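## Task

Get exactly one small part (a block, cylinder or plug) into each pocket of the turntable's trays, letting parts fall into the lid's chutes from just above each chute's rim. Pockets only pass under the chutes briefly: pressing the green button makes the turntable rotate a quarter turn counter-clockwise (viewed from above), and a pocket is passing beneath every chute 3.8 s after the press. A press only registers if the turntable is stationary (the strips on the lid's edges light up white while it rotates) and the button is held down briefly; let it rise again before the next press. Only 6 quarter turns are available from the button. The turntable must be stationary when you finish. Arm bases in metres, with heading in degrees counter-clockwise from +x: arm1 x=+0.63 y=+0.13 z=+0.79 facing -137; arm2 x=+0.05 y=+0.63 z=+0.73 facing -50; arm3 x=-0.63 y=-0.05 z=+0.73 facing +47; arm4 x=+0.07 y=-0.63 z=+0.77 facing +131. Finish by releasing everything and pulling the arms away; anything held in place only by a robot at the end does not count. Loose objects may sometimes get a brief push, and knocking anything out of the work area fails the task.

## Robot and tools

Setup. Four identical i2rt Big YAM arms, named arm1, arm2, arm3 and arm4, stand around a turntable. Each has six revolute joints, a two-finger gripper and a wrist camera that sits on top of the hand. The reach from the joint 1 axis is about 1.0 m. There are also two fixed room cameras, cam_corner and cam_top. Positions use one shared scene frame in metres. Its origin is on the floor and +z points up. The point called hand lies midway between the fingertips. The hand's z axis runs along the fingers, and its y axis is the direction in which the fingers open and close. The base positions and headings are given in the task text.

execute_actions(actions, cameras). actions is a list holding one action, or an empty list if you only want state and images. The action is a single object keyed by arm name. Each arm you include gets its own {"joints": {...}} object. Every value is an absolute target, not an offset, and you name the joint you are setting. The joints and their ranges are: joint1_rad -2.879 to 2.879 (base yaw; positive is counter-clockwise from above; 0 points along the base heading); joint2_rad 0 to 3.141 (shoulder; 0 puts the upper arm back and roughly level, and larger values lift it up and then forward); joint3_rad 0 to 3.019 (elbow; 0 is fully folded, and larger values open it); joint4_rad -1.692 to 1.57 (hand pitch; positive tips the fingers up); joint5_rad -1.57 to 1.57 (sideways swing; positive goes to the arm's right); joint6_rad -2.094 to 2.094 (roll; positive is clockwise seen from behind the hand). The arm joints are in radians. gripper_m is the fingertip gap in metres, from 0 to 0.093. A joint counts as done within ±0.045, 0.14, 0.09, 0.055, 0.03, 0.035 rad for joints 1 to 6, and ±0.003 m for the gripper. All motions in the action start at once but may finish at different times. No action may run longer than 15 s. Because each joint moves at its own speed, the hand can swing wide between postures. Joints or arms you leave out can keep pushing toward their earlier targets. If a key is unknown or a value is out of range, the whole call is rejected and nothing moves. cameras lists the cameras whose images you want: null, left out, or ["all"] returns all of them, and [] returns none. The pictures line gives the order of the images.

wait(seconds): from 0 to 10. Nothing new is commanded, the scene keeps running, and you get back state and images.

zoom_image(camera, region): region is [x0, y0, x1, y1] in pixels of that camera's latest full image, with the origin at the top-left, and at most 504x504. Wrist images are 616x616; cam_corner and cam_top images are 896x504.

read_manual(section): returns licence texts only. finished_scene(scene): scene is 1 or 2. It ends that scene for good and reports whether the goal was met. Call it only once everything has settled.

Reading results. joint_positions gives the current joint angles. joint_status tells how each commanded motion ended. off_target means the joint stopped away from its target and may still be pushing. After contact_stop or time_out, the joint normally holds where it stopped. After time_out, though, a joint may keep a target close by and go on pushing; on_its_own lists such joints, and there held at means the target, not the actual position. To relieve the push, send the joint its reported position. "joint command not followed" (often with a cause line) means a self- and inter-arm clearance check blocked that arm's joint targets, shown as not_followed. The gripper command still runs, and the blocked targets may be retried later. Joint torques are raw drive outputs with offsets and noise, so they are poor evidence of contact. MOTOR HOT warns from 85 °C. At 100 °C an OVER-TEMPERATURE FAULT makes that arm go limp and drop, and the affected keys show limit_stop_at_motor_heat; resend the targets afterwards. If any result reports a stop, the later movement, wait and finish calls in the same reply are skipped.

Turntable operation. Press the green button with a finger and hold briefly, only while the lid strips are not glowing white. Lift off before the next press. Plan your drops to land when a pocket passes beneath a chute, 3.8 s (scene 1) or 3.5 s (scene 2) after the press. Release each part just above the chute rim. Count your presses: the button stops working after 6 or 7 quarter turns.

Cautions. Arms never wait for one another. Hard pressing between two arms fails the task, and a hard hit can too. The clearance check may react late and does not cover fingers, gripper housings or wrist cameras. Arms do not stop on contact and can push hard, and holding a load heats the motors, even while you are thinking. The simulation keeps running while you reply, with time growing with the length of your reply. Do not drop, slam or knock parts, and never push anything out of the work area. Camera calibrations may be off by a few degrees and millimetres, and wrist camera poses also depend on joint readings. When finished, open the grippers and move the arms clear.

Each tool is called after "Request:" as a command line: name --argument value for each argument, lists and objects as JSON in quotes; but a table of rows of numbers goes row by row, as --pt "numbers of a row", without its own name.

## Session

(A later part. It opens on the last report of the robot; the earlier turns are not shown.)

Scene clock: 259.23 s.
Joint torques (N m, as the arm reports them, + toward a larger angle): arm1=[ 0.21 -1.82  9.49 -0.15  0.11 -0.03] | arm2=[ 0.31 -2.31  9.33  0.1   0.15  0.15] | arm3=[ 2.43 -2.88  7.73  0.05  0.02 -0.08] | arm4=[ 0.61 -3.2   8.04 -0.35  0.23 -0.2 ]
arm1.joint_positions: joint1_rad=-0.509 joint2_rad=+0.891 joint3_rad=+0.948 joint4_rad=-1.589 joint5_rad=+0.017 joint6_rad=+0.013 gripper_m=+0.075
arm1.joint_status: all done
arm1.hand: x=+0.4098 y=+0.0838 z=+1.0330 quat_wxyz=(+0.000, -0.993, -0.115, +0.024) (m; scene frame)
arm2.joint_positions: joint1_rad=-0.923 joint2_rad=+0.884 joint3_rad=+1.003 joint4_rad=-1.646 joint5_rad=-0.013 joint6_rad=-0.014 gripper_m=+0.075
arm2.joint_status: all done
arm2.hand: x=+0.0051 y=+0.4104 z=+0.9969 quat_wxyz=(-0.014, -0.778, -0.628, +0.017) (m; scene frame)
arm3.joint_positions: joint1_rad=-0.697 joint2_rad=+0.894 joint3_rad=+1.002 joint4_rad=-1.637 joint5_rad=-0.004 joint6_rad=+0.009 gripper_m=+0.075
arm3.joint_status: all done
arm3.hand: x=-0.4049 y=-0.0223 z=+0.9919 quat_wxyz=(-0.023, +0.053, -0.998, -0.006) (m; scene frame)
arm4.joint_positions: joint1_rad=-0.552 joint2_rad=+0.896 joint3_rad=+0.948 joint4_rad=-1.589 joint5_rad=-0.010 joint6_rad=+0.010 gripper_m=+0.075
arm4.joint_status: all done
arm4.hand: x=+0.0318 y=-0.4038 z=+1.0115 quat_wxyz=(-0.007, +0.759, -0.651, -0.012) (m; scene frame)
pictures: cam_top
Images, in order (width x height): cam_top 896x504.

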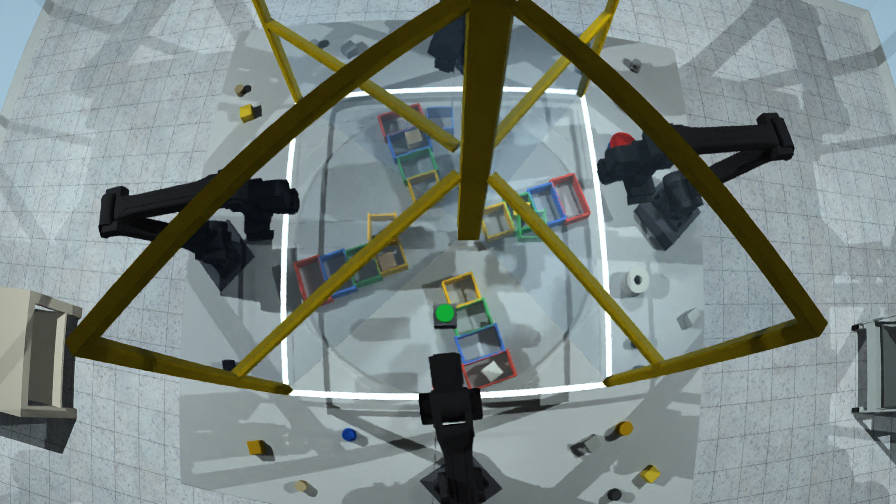

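Request:
execute_actions --actions '[{"arm1":{"joints":{"joint1_rad":1.015}},"arm2":{"joints":{"joint1_rad":-2.27,"joint6_rad":0.6}},"arm3":{"joints":{"joint1_rad":-2.165}},"arm4":{"joints":{"joint1_rad":-2.015,"joint6_rad":-0.55}}}]' --cameras '["cam_top"]'

Request:
execute_actions --actions '[{"arm1":{"joints":{"joint2_rad":1.41,"joint3_rad":0.69,"joint4_rad":-0.818}},"arm2":{"joints":{"joint2_rad":1.495,"joint3_rad":0.96,"joint4_rad":-1.025}},"arm3":{"joints":{"joint2_rad":1.5,"joint3_rad":0.985,"joint4_rad":-1.025}},"arm4":{"joints":{"joint2_rad":1.512,"joint3_rad":0.87,"joint4_rad":-0.9}}}]' --cameras '["arm1_cam_wrist","arm2_cam_wrist","arm3_cam_wrist","arm4_cam_wrist"]'

Scene clock: 287.37 s.
Joint torques (N m, as the arm reports them, + toward a larger angle): arm1=[ 0.01 -2.29  9.53 -0.17  0.12  0.  ] | arm2=[ 0.02 -2.88  9.33  0.06  0.2   0.16] | arm3=[ 0.9  -2.93  7.77 -0.04 -0.07 -0.05] | arm4=[ 0.33 -3.18  7.94 -0.31  0.11 -0.19]
arm1.joint_positions: joint1_rad=+1.005 joint2_rad=+0.894 joint3_rad=+0.948 joint4_rad=-1.589 joint5_rad=+0.017 joint6_rad=+0.012 gripper_m=+0.075
arm1.joint_status: all done
arm1.hand: x=+0.6705 y=-0.0888 z=+1.0330 quat_wxyz=(-0.010, -0.642, -0.766, +0.024) (m; scene frame)
arm2.joint_positions: joint1_rad=-2.265 joint2_rad=+0.887 joint3_rad=+1.003 joint4_rad=-1.646 joint5_rad=-0.012 joint6_rad=+0.586 gripper_m=+0.075
arm2.joint_status: all done
arm2.hand: x=-0.1707 y=+0.6273 z=+0.9988 quat_wxyz=(-0.012, -0.957, +0.288, +0.023) (m; scene frame)
arm3.joint_positions: joint1_rad=-2.157 joint2_rad=+0.897 joint3_rad=+1.002 joint4_rad=-1.637 joint5_rad=-0.003 joint6_rad=+0.008 gripper_m=+0.075
arm3.joint_status: all done
arm3.hand: x=-0.5796 y=-0.2711 z=+0.9893 quat_wxyz=(-0.016, -0.626, -0.780, +0.007) (m; scene frame)
arm4.joint_positions: joint1_rad=-2.013 joint2_rad=+0.896 joint3_rad=+0.948 joint4_rad=-1.589 joint5_rad=-0.009 joint6_rad=-0.539 gripper_m=+0.075
arm4.joint_status: all done
arm4.hand: x=+0.2893 y=-0.5658 z=+1.0138 quat_wxyz=(-0.019, +0.396, -0.918, +0.002) (m; scene frame)
pictures: cam_top
Images, in order (width x height): cam_top 896x504.

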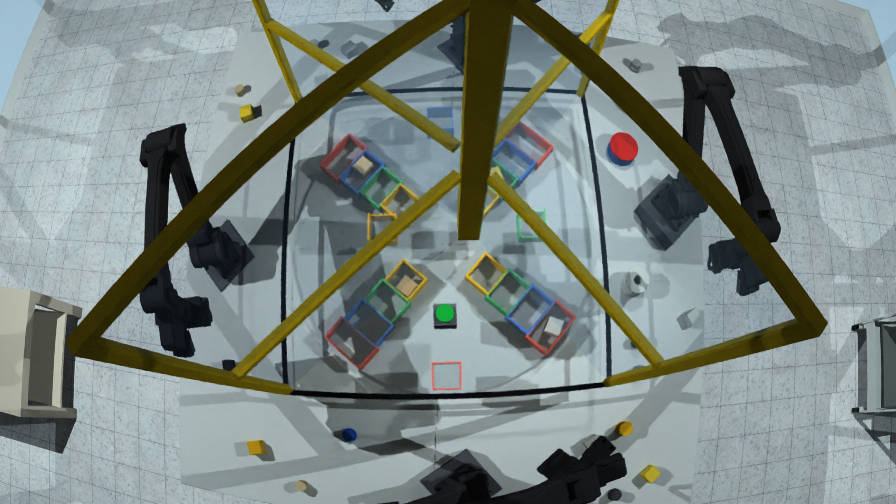

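Scene clock: 288.80 s.
Joint torques (N m, as the arm reports them, + toward a larger angle): arm1=[-0.17 -8.77  8.3   0.95  0.13  0.  ] | arm2=[  0.14 -10.3    8.34   0.6    0.21   0.14] | arm3=[  1.05 -12.66   6.99   1.27  -0.05  -0.06] | arm4=[  0.62 -11.68   5.92   0.88   0.1   -0.22]
arm1.joint_positions: joint1_rad=+1.005 joint2_rad=+1.408 joint3_rad=+0.677 joint4_rad=-0.834 joint5_rad=+0.017 joint6_rad=+0.012 gripper_m=+0.075
arm1.joint_status: all done
arm1.hand: x=+0.6853 y=-0.1753 z=+0.8049 quat_wxyz=(+0.001, -0.642, -0.766, +0.014) (m; scene frame)
arm2.joint_positions: joint1_rad=-2.265 joint2_rad=+1.492 joint3_rad=+0.962 joint4_rad=-1.034 joint5_rad=-0.012 joint6_rad=+0.587 gripper_m=+0.075
arm2.joint_status: all done
arm2.hand: x=-0.3391 y=+0.6276 z=+0.8095 quat_wxyz=(-0.007, -0.957, +0.288, +0.007) (m; scene frame)
arm3.joint_positions: joint1_rad=-2.157 joint2_rad=+1.509 joint3_rad=+0.982 joint4_rad=-1.040 joint5_rad=-0.003 joint6_rad=+0.008 gripper_m=+0.075
arm3.joint_status: all done
arm3.hand: x=-0.5409 y=-0.4350 z=+0.8000 quat_wxyz=(-0.002, -0.626, -0.780, -0.003) (m; scene frame)
arm4.joint_positions: joint1_rad=-2.013 joint2_rad=+1.520 joint3_rad=+0.873 joint4_rad=-0.915 joint5_rad=-0.009 joint6_rad=-0.540 gripper_m=+0.075
arm4.joint_status: all done
arm4.hand: x=+0.4342 y=-0.5267 z=+0.8077 quat_wxyz=(-0.006, +0.396, -0.918, +0.000) (m; scene frame)
pictures: arm1_cam_wrist, arm2_cam_wrist, arm3_cam_wrist, arm4_cam_wrist
camera_calibration (this result's frames):
arm1_cam_wrist: T_world_to_cam=[[-0.985775, -0.163175, 0.0402702, 0.609605], [-0.109868, 0.80695, 0.58031, -0.24826], [-0.127188, 0.567631, -0.813399, 0.963288], [0, 0, 0, 1]] pos_world=[0.696176, -0.246986, 0.903057]
arm2_cam_wrist: T_world_to_cam=[[0.562866, 0.826108, -0.0269802, -0.301776], [0.683168, -0.446604, 0.577778, 0.0480048], [0.465257, -0.343643, -0.815748, 1.15761], [0, 0, 0, 1]] pos_world=[-0.401521, 0.668542, 0.908437]
arm3_cam_wrist: T_world_to_cam=[[-0.975448, -0.220183, 0.00446106, -0.626545], [-0.175594, 0.789821, 0.587665, -0.214753], [-0.132917, 0.572454, -0.809092, 0.95189], [0, 0, 0, 1]] pos_world=[-0.522349, -0.513251, 0.899164]
arm4_cam_wrist: T_world_to_cam=[[0.718095, -0.695754, 0.016337, -0.696032], [-0.573034, -0.577788, 0.5812, -0.520366], [-0.394932, -0.426718, -0.813597, 0.7269], [0, 0, 0, 1]] pos_world=[0.488706, -0.474746, 0.905212]
Images, in order (width x height): arm1_cam_wrist 616x616, arm2_cam_wrist 616x616, arm3_cam_wrist 616x616, arm4_cam_wrist 616x616.

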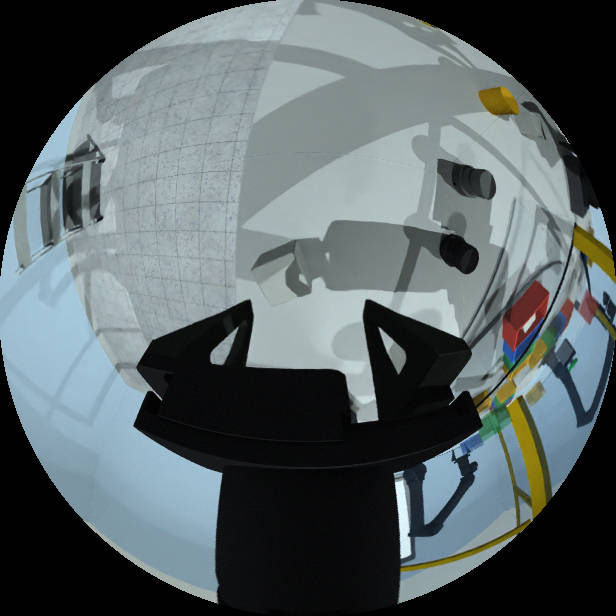

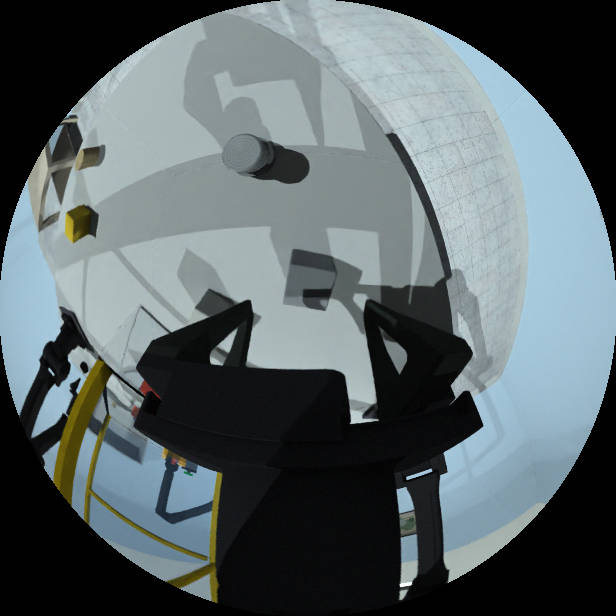

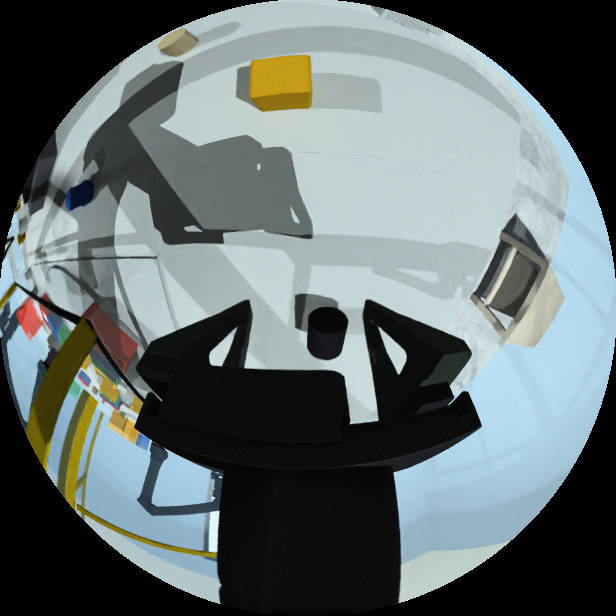

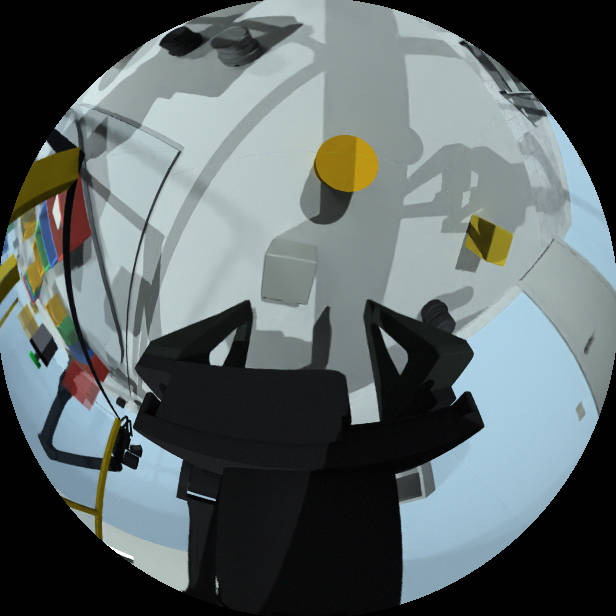

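Request:
execute_actions --actions '[{"arm1":{"joints":{"joint1_rad":1.08,"joint6_rad":-0.3}},"arm2":{"joints":{"joint6_rad":0.76,"gripper_m":0.066}},"arm3":{"joints":{"joint1_rad":-2.218,"joint2_rad":1.37,"joint3_rad":0.835,"joint4_rad":-1.015}},"arm4":{"joints":{"joint1_rad":-1.972,"joint6_rad":-0.4}}}]' --cameras '["arm1_cam_wrist","arm2_cam_wrist","arm3_cam_wrist","arm4_cam_wrist"]'

Request:
execute_actions --actions '[{"arm1":{"joints":{"joint2_rad":1.565,"joint3_rad":0.637,"joint4_rad":-0.618}},"arm2":{"joints":{"joint2_rad":1.6,"joint3_rad":0.884,"joint4_rad":-0.85}},"arm3":{"joints":{"joint2_rad":1.468,"joint3_rad":0.763,"joint4_rad":-0.84}},"arm4":{"joints":{"joint2_rad":1.62,"joint3_rad":0.795,"joint4_rad":-0.72}}}]' --cameras '["arm1_cam_wrist","arm2_cam_wrist","arm3_cam_wrist","arm4_cam_wrist"]'

Scene clock: 307.73 s.
Joint torques (N m, as the arm reports them, + toward a larger angle): arm1=[-0.34 -8.89  8.26  0.96  0.09 -0.02] | arm2=[  0.06 -10.08   8.21   0.53   0.22   0.16] | arm3=[ 1.32 -8.9   6.78  0.85 -0.06 -0.07] | arm4=[  1.1  -10.95   5.92   0.78   0.14   0.03]
arm1.joint_positions: joint1_rad=+1.074 joint2_rad=+1.408 joint3_rad=+0.677 joint4_rad=-0.834 joint5_rad=+0.017 joint6_rad=-0.286 gripper_m=+0.075
arm1.joint_status: all done
arm1.hand: x=+0.7062 y=-0.1708 z=+0.8048 quat_wxyz=(+0.003, -0.492, -0.871, +0.014) (m; scene frame)
arm2.joint_positions: joint1_rad=-2.265 joint2_rad=+1.492 joint3_rad=+0.962 joint4_rad=-1.034 joint5_rad=-0.012 joint6_rad=+0.746 gripper_m=+0.066
arm2.joint_status: all done
arm2.hand: x=-0.3391 y=+0.6276 z=+0.8095 quat_wxyz=(-0.008, -0.931, +0.364, +0.006) (m; scene frame)
arm3.joint_positions: joint1_rad=-2.215 joint2_rad=+1.368 joint3_rad=+0.836 joint4_rad=-1.024 joint5_rad=-0.003 joint6_rad=+0.008 gripper_m=+0.075
arm3.joint_status: all done
arm3.hand: x=-0.5723 y=-0.3879 z=+0.8009 quat_wxyz=(-0.006, -0.648, -0.762, +0.000) (m; scene frame)
arm4.joint_positions: joint1_rad=-1.973 joint2_rad=+1.520 joint3_rad=+0.873 joint4_rad=-0.915 joint5_rad=-0.009 joint6_rad=-0.410 gripper_m=+0.075
arm4.joint_status: all done
arm4.hand: x=+0.4299 y=-0.5126 z=+0.8076 quat_wxyz=(-0.006, +0.354, -0.935, +0.000) (m; scene frame)
pictures: arm1_cam_wrist, arm2_cam_wrist, arm3_cam_wrist, arm4_cam_wrist
camera_calibration (this result's frames):
arm1_cam_wrist: T_world_to_cam=[[-0.861506, -0.505772, 0.0447398, 0.481081], [-0.387027, 0.71116, 0.586908, -0.0754334], [-0.328659, 0.488309, -0.808417, 1.08799], [0, 0, 0, 1]] pos_world=[0.742838, -0.234315, 0.902301]
arm2_cam_wrist: T_world_to_cam=[[0.687187, 0.725935, -0.0281607, -0.195792], [0.602636, -0.547964, 0.580143, 0.0823953], [0.405715, -0.415637, -0.814028, 1.18121], [0, 0, 0, 1]] pos_world=[-0.394343, 0.678235, 0.90822]
arm3_cam_wrist: T_world_to_cam=[[-0.986584, -0.163185, 0.00467856, -0.63122], [-0.130389, 0.804906, 0.578899, -0.219223], [-0.0982333, 0.570523, -0.815386, 0.945597], [0, 0, 0, 1]] pos_world=[-0.558447, -0.466036, 0.900888]
arm4_cam_wrist: T_world_to_cam=[[0.652075, -0.758009, 0.0148189, -0.685363], [-0.622567, -0.524202, 0.581053, -0.465711], [-0.432675, -0.388116, -0.813731, 0.767271], [0, 0, 0, 1]] pos_world=[0.488951, -0.465848, 0.905111]
Images, in order (width x height): arm1_cam_wrist 616x616, arm2_cam_wrist 616x616, arm3_cam_wrist 616x616, arm4_cam_wrist 616x616.

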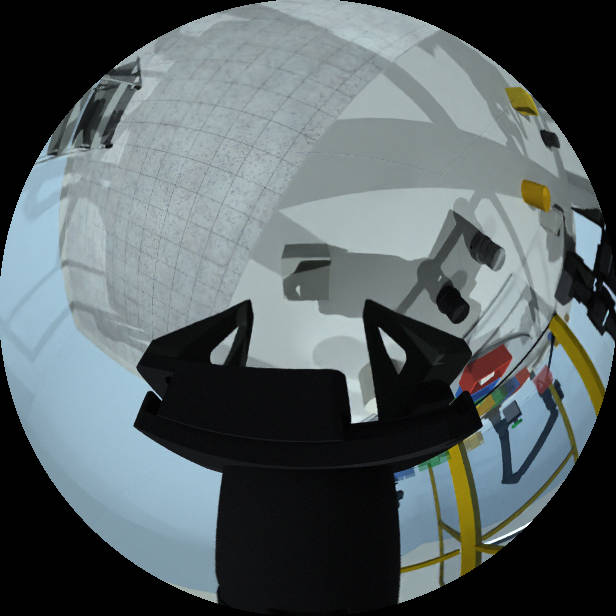

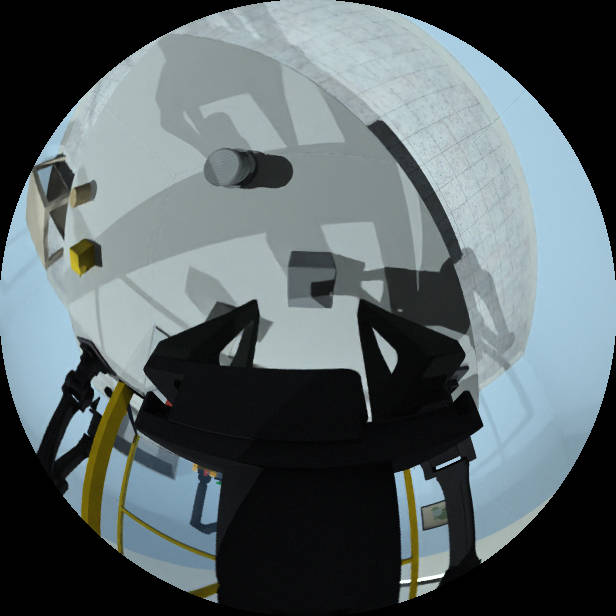

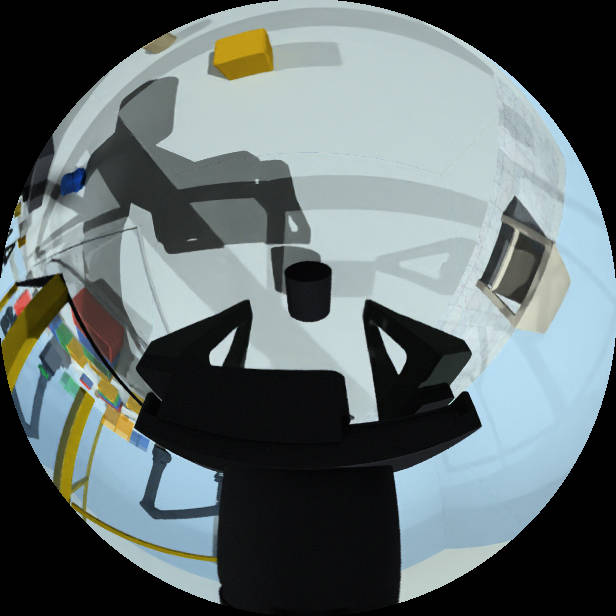

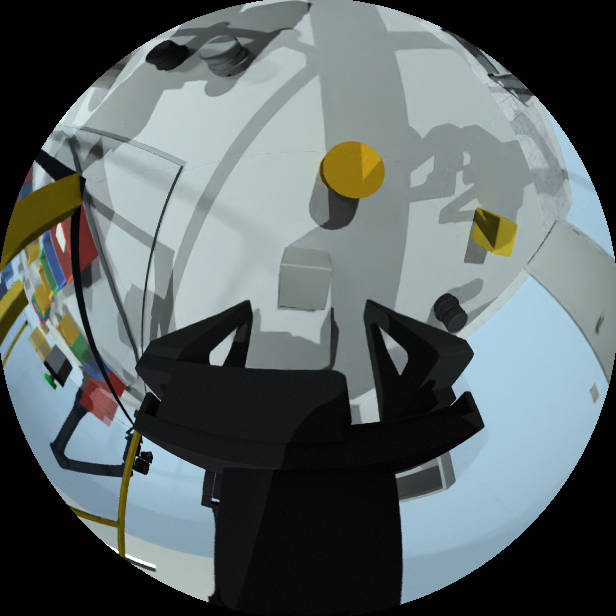

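Scene clock: 308.73 s.
Joint torques (N m, as the arm reports them, + toward a larger angle): arm1=[ -0.39 -10.91   6.24   0.92   0.09  -0.01] | arm2=[  0.16 -10.63   7.25   0.56   0.22   0.15] | arm3=[  1.13 -11.     6.36   1.19  -0.06  -0.08] | arm4=[  0.66 -12.66   5.6    0.7    0.12   0.02]
arm1.joint_positions: joint1_rad=+1.074 joint2_rad=+1.574 joint3_rad=+0.631 joint4_rad=-0.633 joint5_rad=+0.017 joint6_rad=-0.287 gripper_m=+0.075
arm1.joint_status: all done
arm1.hand: x=+0.7061 y=-0.1724 z=+0.7447 quat_wxyz=(+0.007, -0.492, -0.871, +0.010) (m; scene frame)
arm2.joint_positions: joint1_rad=-2.265 joint2_rad=+1.599 joint3_rad=+0.884 joint4_rad=-0.859 joint5_rad=-0.012 joint6_rad=+0.747 gripper_m=+0.066
arm2.joint_status: all done
arm2.hand: x=-0.3369 y=+0.6278 z=+0.7457 quat_wxyz=(-0.006, -0.931, +0.364, +0.002) (m; scene frame)
arm3.joint_positions: joint1_rad=-2.215 joint2_rad=+1.478 joint3_rad=+0.756 joint4_rad=-0.855 joint5_rad=-0.003 joint6_rad=+0.008 gripper_m=+0.075
arm3.joint_status: all done
arm3.hand: x=-0.5730 y=-0.3824 z=+0.7411 quat_wxyz=(+0.001, -0.648, -0.762, -0.006) (m; scene frame)
arm4.joint_positions: joint1_rad=-1.973 joint2_rad=+1.635 joint3_rad=+0.789 joint4_rad=-0.734 joint5_rad=-0.009 joint6_rad=-0.410 gripper_m=+0.075
arm4.joint_status: all done
arm4.hand: x=+0.4184 y=-0.5168 z=+0.7438 quat_wxyz=(+0.003, +0.354, -0.935, -0.001) (m; scene frame)
pictures: arm1_cam_wrist, arm2_cam_wrist, arm3_cam_wrist, arm4_cam_wrist
camera_calibration (this result's frames):
arm1_cam_wrist: T_world_to_cam=[[-0.861238, -0.506477, 0.0418415, 0.484742], [-0.385636, 0.704933, 0.595277, -0.0473273], [-0.330989, 0.49654, -0.80243, 1.03883], [0, 0, 0, 1]] pos_world=[0.743068, -0.236948, 0.84148]
arm2_cam_wrist: T_world_to_cam=[[0.687728, 0.725655, -0.0213335, -0.203997], [0.596626, -0.548213, 0.586088, 0.111815], [0.413602, -0.415797, -0.809966, 1.12819], [0, 0, 0, 1]] pos_world=[-0.393041, 0.678431, 0.843914]
arm3_cam_wrist: T_world_to_cam=[[-0.986553, -0.163373, 0.00477137, -0.630815], [-0.128435, 0.792968, 0.595572, -0.204923], [-0.101084, 0.58695, -0.803288, 0.889295], [0, 0, 0, 1]] pos_world=[-0.558758, -0.462533, 0.839416]
arm4_cam_wrist: T_world_to_cam=[[0.652166, -0.758035, 0.00787816, -0.675007], [-0.612611, -0.520874, 0.594472, -0.45047], [-0.446527, -0.392521, -0.804078, 0.705095], [0, 0, 0, 1]] pos_world=[0.479098, -0.469552, 0.840061]
Images, in order (width x height): arm1_cam_wrist 616x616, arm2_cam_wrist 616x616, arm3_cam_wrist 616x616, arm4_cam_wrist 616x616.

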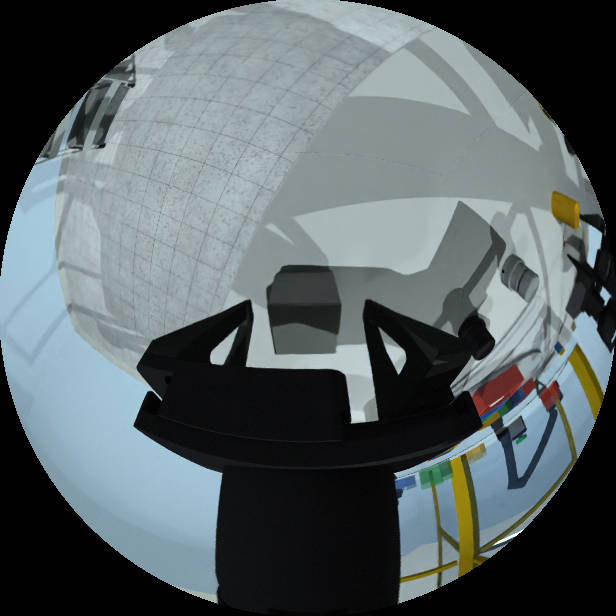

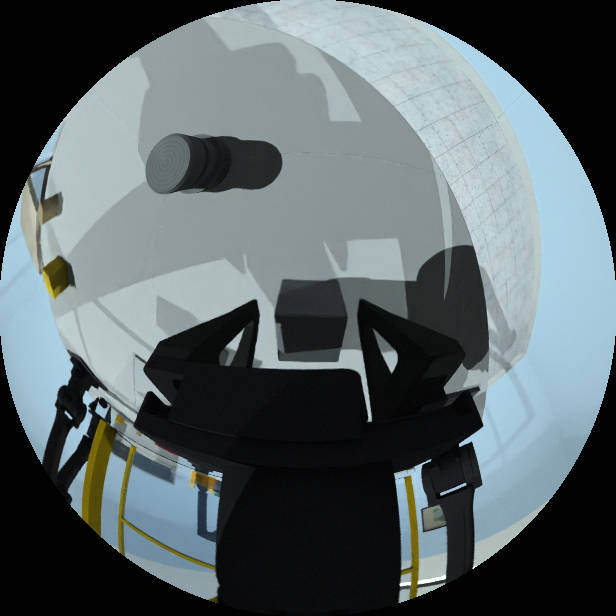

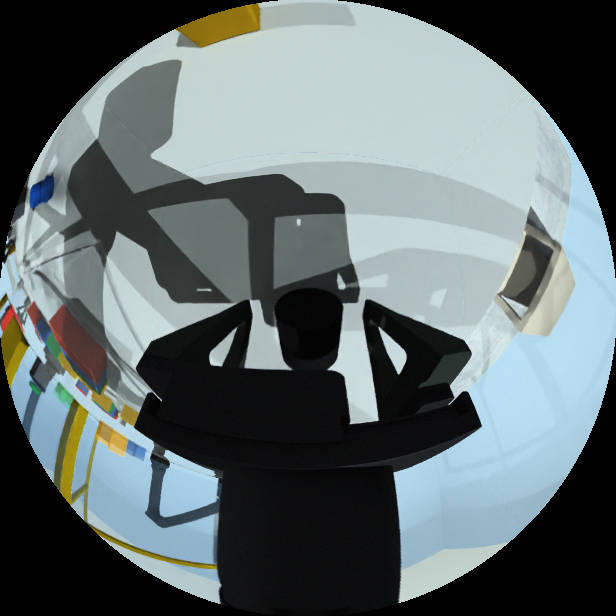

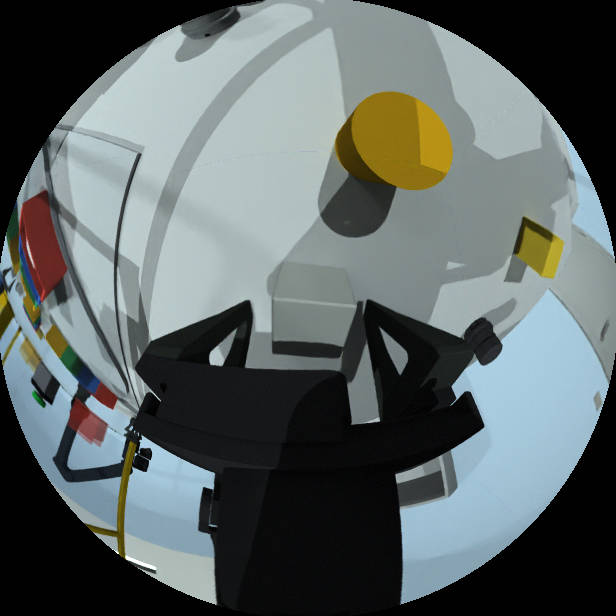

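Request:
execute_actions --actions '[{"arm1":{"joints":{"gripper_m":0}},"arm2":{"joints":{"gripper_m":0}},"arm3":{"joints":{"joint4_rad":-0.9,"gripper_m":0}},"arm4":{"joints":{"gripper_m":0}}}]' --cameras '[]'

Request:
execute_actions --actions '[{"arm1":{"joints":{"joint2_rad":0.9,"joint3_rad":0.95,"joint4_rad":-1.6,"joint6_rad":0.21}},"arm2":{"joints":{"joint2_rad":0.9,"joint3_rad":1.0,"joint4_rad":-1.65,"joint6_rad":-0.21}},"arm3":{"joints":{"joint2_rad":0.9,"joint3_rad":1.0,"joint4_rad":-1.65,"joint6_rad":0.1}},"arm4":{"joints":{"joint2_rad":0.9,"joint3_rad":0.97,"joint4_rad":-1.6,"joint6_rad":0.13}}}]' --cameras '[]'

Request:
execute_actions --actions '[{"arm1":{"joints":{"joint1_rad":-0.518}},"arm2":{"joints":{"joint1_rad":-0.918}},"arm3":{"joints":{"joint1_rad":-0.689}},"arm4":{"joints":{"joint1_rad":-0.594}}}]' --cameras '[]'

Request:
execute_actions --actions '[{"arm1":{"joints":{"joint2_rad":1.505,"joint3_rad":1.275,"joint4_rad":-1.31}},"arm2":{"joints":{"joint2_rad":1.255,"joint3_rad":1.175,"joint4_rad":-1.475}},"arm3":{"joints":{"joint2_rad":1.38,"joint3_rad":1.25,"joint4_rad":-0.975}},"arm4":{"joints":{"joint2_rad":1.3,"joint3_rad":1.42,"joint4_rad":-1.41}}}]' --cameras '["arm1_cam_wrist","arm2_cam_wrist","arm3_cam_wrist","arm4_cam_wrist"]'

Scene clock: 322.70 s.
Joint torques (N m, as the arm reports them, + toward a larger angle): arm1=[ -0.33 -10.98   6.2    0.93   0.1   -0.01] | arm2=[  0.38 -10.62   7.4    0.53   0.21   0.14] | arm3=[  1.33 -10.85   6.43  -0.24  -0.08  -0.07] | arm4=[  0.63 -11.92   5.46   0.8    0.12   0.03]
arm1.joint_positions: joint1_rad=+1.074 joint2_rad=+1.574 joint3_rad=+0.631 joint4_rad=-0.633 joint5_rad=+0.017 joint6_rad=-0.287 gripper_m=+0.040
arm1.joint_status: gripper_m off_target (ended at +0.040, target +0.000)
arm1.hand: x=+0.7061 y=-0.1724 z=+0.7447 quat_wxyz=(+0.007, -0.491, -0.871, +0.010) (m; scene frame)
arm2.joint_positions: joint1_rad=-2.265 joint2_rad=+1.599 joint3_rad=+0.884 joint4_rad=-0.858 joint5_rad=-0.012 joint6_rad=+0.747 gripper_m=+0.039
arm2.joint_status: gripper_m off_target (ended at +0.039, target +0.000)
arm2.hand: x=-0.3370 y=+0.6278 z=+0.7457 quat_wxyz=(-0.006, -0.931, +0.364, +0.002) (m; scene frame)
arm3.joint_positions: joint1_rad=-2.215 joint2_rad=+1.478 joint3_rad=+0.756 joint4_rad=-0.887 joint5_rad=-0.003 joint6_rad=+0.007 gripper_m=+0.036
arm3.joint_status: gripper_m off_target (ended at +0.036, target +0.000); the others done
arm3.hand: x=-0.5744 y=-0.3745 z=+0.7413 quat_wxyz=(+0.014, -0.648, -0.762, -0.017) (m; scene frame)
arm4.joint_positions: joint1_rad=-1.973 joint2_rad=+1.635 joint3_rad=+0.789 joint4_rad=-0.734 joint5_rad=-0.009 joint6_rad=-0.410 gripper_m=+0.040
arm4.joint_status: gripper_m off_target (ended at +0.040, target +0.000)
arm4.hand: x=+0.4184 y=-0.5168 z=+0.7438 quat_wxyz=(+0.003, +0.353, -0.935, -0.001) (m; scene frame)
pictures: none
No camera images: the call's "cameras" was empty. Leave "cameras" out to get every camera's image.

Scene clock: 324.57 s.
Joint torques (N m, as the arm reports them, + toward a larger angle): arm1=[-0.26 -1.89 10.15 -0.27  0.14  0.23] | arm2=[ 0.41 -3.28 13.39 -0.15  0.14 -0.22] | arm3=[ 0.98 -2.72  9.38  0.03 -0.03  0.11] | arm4=[ 0.65 -3.69 10.18 -0.4   0.15  0.03]
arm1.joint_positions: joint1_rad=+1.074 joint2_rad=+0.890 joint3_rad=+0.940 joint4_rad=-1.587 joint5_rad=+0.017 joint6_rad=+0.196 gripper_m=+0.040
arm1.joint_status: all done
arm1.hand: x=+0.6852 y=-0.0839 z=+1.0304 quat_wxyz=(-0.012, -0.686, -0.728, +0.022) (m; scene frame)
arm2.joint_positions: joint1_rad=-2.265 joint2_rad=+0.897 joint3_rad=+0.957 joint4_rad=-1.642 joint5_rad=-0.012 joint6_rad=-0.196 gripper_m=+0.039
arm2.joint_status: all done
arm2.hand: x=-0.1634 y=+0.6274 z=+0.9790 quat_wxyz=(-0.005, -0.995, -0.099, +0.000) (m; scene frame)
arm3.joint_positions: joint1_rad=-2.215 joint2_rad=+0.895 joint3_rad=+0.980 joint4_rad=-1.637 joint5_rad=-0.003 joint6_rad=+0.091 gripper_m=+0.036
arm3.joint_status: all done
arm3.hand: x=-0.5935 y=-0.2687 z=+0.9810 quat_wxyz=(-0.008, -0.679, -0.734, +0.001) (m; scene frame)
arm4.joint_positions: joint1_rad=-1.973 joint2_rad=+0.899 joint3_rad=+0.937 joint4_rad=-1.588 joint5_rad=-0.009 joint6_rad=+0.119 gripper_m=+0.040
arm4.joint_status: all done
arm4.hand: x=+0.2849 y=-0.5579 z=+1.0091 quat_wxyz=(-0.012, +0.097, -0.995, -0.003) (m; scene frame)
pictures: none
No camera images: the call's "cameras" was empty. Leave "cameras" out to get every camera's image.

Scene clock: 326.37 s.
Joint torques (N m, as the arm reports them, + toward a larger angle): arm1=[-1.51 -2.37 10.15 -0.28  0.12  0.22] | arm2=[ 0.93 -3.31 13.33 -0.16  0.17 -0.19] | arm3=[ 2.14 -2.78  9.27 -0.07 -0.01  0.07] | arm4=[ 0.84 -3.85 10.19 -0.39  0.17  0.04]
arm1.joint_positions: joint1_rad=-0.509 joint2_rad=+0.895 joint3_rad=+0.940 joint4_rad=-1.587 joint5_rad=+0.017 joint6_rad=+0.198 gripper_m=+0.039
arm1.joint_status: all done
arm1.hand: x=+0.4106 y=+0.0840 z=+1.0289 quat_wxyz=(-0.001, -1.000, -0.023, +0.018) (m; scene frame)
arm2.joint_positions: joint1_rad=-0.922 joint2_rad=+0.897 joint3_rad=+0.957 joint4_rad=-1.642 joint5_rad=-0.013 joint6_rad=-0.197 gripper_m=+0.039
arm2.joint_status: all done
arm2.hand: x=+0.0068 y=+0.4173 z=+0.9766 quat_wxyz=(+0.002, -0.717, -0.697, -0.005) (m; scene frame)
arm3.joint_positions: joint1_rad=-0.697 joint2_rad=+0.899 joint3_rad=+0.980 joint4_rad=-1.637 joint5_rad=-0.004 joint6_rad=+0.092 gripper_m=+0.036
arm3.joint_status: all done
arm3.hand: x=-0.4090 y=-0.0227 z=+0.9823 quat_wxyz=(-0.009, +0.012, -1.000, -0.006) (m; scene frame)
arm4.joint_positions: joint1_rad=-0.597 joint2_rad=+0.899 joint3_rad=+0.937 joint4_rad=-1.588 joint5_rad=-0.009 joint6_rad=+0.121 gripper_m=+0.041
arm4.joint_status: all done
arm4.hand: x=+0.0423 y=-0.4041 z=+1.0068 quat_wxyz=(-0.003, +0.706, -0.708, -0.007) (m; scene frame)
pictures: none
No camera images: the call's "cameras" was empty. Leave "cameras" out to get every camera's image.

Scene clock: 327.77 s.
Joint torques (N m, as the arm reports them, + toward a larger angle): arm1=[ -1.48 -15.32  11.29   0.63   0.13   0.22] | arm2=[ 0.85 -9.41 13.13  0.17  0.16 -0.2 ] | arm3=[  2.66 -13.31  11.1    2.12  -0.01   0.08] | arm4=[  1.02 -10.44  12.92   0.99   0.15   0.03]
arm1.joint_positions: joint1_rad=-0.509 joint2_rad=+1.522 joint3_rad=+1.245 joint4_rad=-1.319 joint5_rad=+0.017 joint6_rad=+0.198 gripper_m=+0.039
arm1.joint_status: all done
arm1.hand: x=+0.2105 y=+0.0332 z=+0.9523 quat_wxyz=(+0.005, -1.000, -0.023, -0.008) (m; scene frame)
arm2.joint_positions: joint1_rad=-0.922 joint2_rad=+1.271 joint3_rad=+1.133 joint4_rad=-1.478 joint5_rad=-0.013 joint6_rad=-0.197 gripper_m=+0.039
arm2.joint_status: all done
arm2.hand: x=-0.0216 y=+0.2956 z=+0.9452 quat_wxyz=(+0.011, -0.717, -0.696, -0.019) (m; scene frame)
arm3.joint_positions: joint1_rad=-0.697 joint2_rad=+1.392 joint3_rad=+1.211 joint4_rad=-0.995 joint5_rad=-0.004 joint6_rad=+0.092 gripper_m=+0.036
arm3.joint_status: all done
arm3.hand: x=-0.1426 y=+0.0084 z=+0.9483 quat_wxyz=(-0.196, +0.011, -0.980, -0.025) (m; scene frame)
arm4.joint_positions: joint1_rad=-0.597 joint2_rad=+1.309 joint3_rad=+1.352 joint4_rad=-1.419 joint5_rad=-0.009 joint6_rad=+0.121 gripper_m=+0.041
arm4.joint_status: all done
arm4.hand: x=+0.0192 y=-0.2128 z=+1.0565 quat_wxyz=(-0.056, +0.704, -0.704, -0.075) (m; scene frame)
pictures: arm1_cam_wrist, arm2_cam_wrist, arm3_cam_wrist, arm4_cam_wrist
camera_calibration (this result's frames):
arm1_cam_wrist: T_world_to_cam=[[-0.035822, 0.998988, 0.0272082, -0.0565056], [0.79437, 0.011944, 0.607316, -0.743863], [0.606376, 0.0433687, -0.793994, 0.748942], [0, 0, 0, 1]] pos_world=[0.134738, 0.0328525, 1.04795]
arm2_cam_wrist: T_world_to_cam=[[-0.998864, 0.043212, -0.0200757, -0.0113476], [0.0214909, 0.784627, 0.619596, -0.813341], [0.0425258, 0.61846, -0.784664, 0.683582], [0, 0, 0, 1]] pos_world=[-0.0229252, 0.215891, 1.0401]
arm3_cam_wrist: T_world_to_cam=[[0.0302078, -0.999032, -0.0319751, 0.0434444], [-0.972666, -0.0367489, 0.229281, -0.349045], [-0.230234, 0.0241751, -0.972835, 1.01702], [0, 0, 0, 1]] pos_world=[-0.106664, 0.00598872, 1.07081]
arm4_cam_wrist: T_world_to_cam=[[0.999769, -0.0127675, -0.0173103, -0.00815149], [-0.00405681, -0.90226, 0.431174, -0.642858], [-0.0211235, -0.431004, -0.902103, 0.984849], [0, 0, 0, 1]] pos_world=[0.0263451, -0.155654, 1.16548]
Images, in order (width x height): arm1_cam_wrist 616x616, arm2_cam_wrist 616x616, arm3_cam_wrist 616x616, arm4_cam_wrist 616x616.

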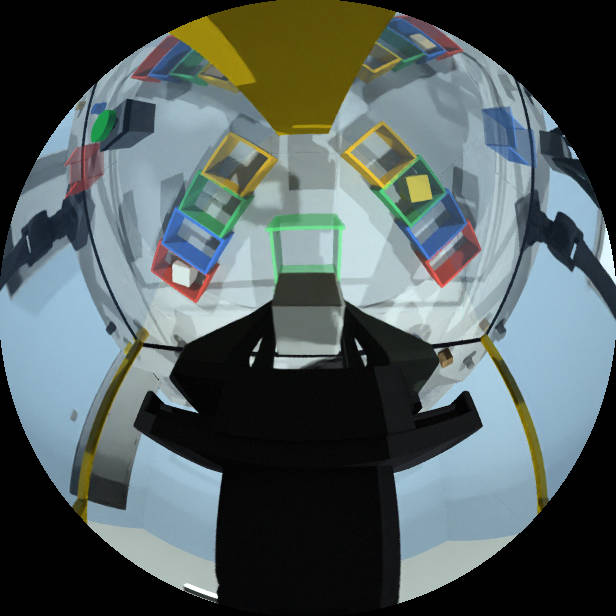

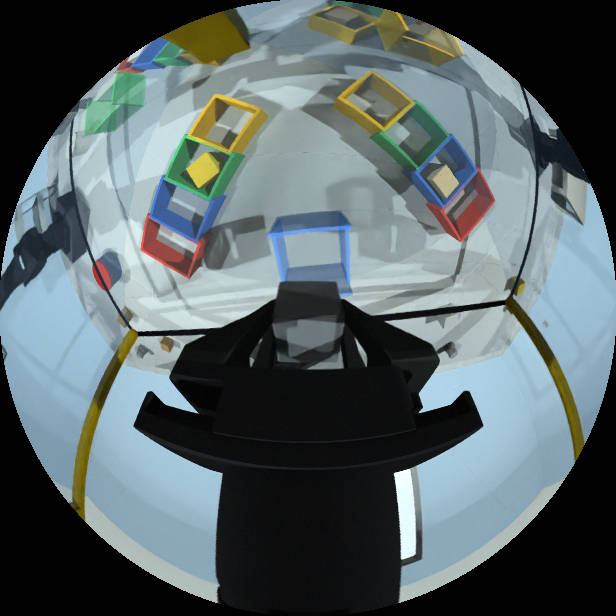

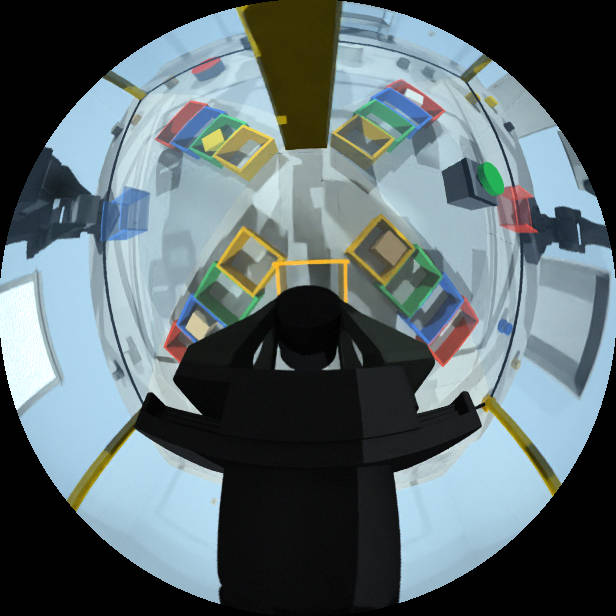

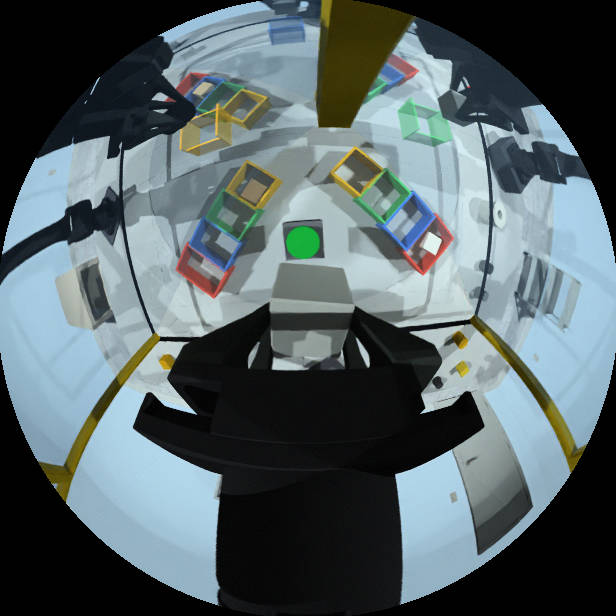

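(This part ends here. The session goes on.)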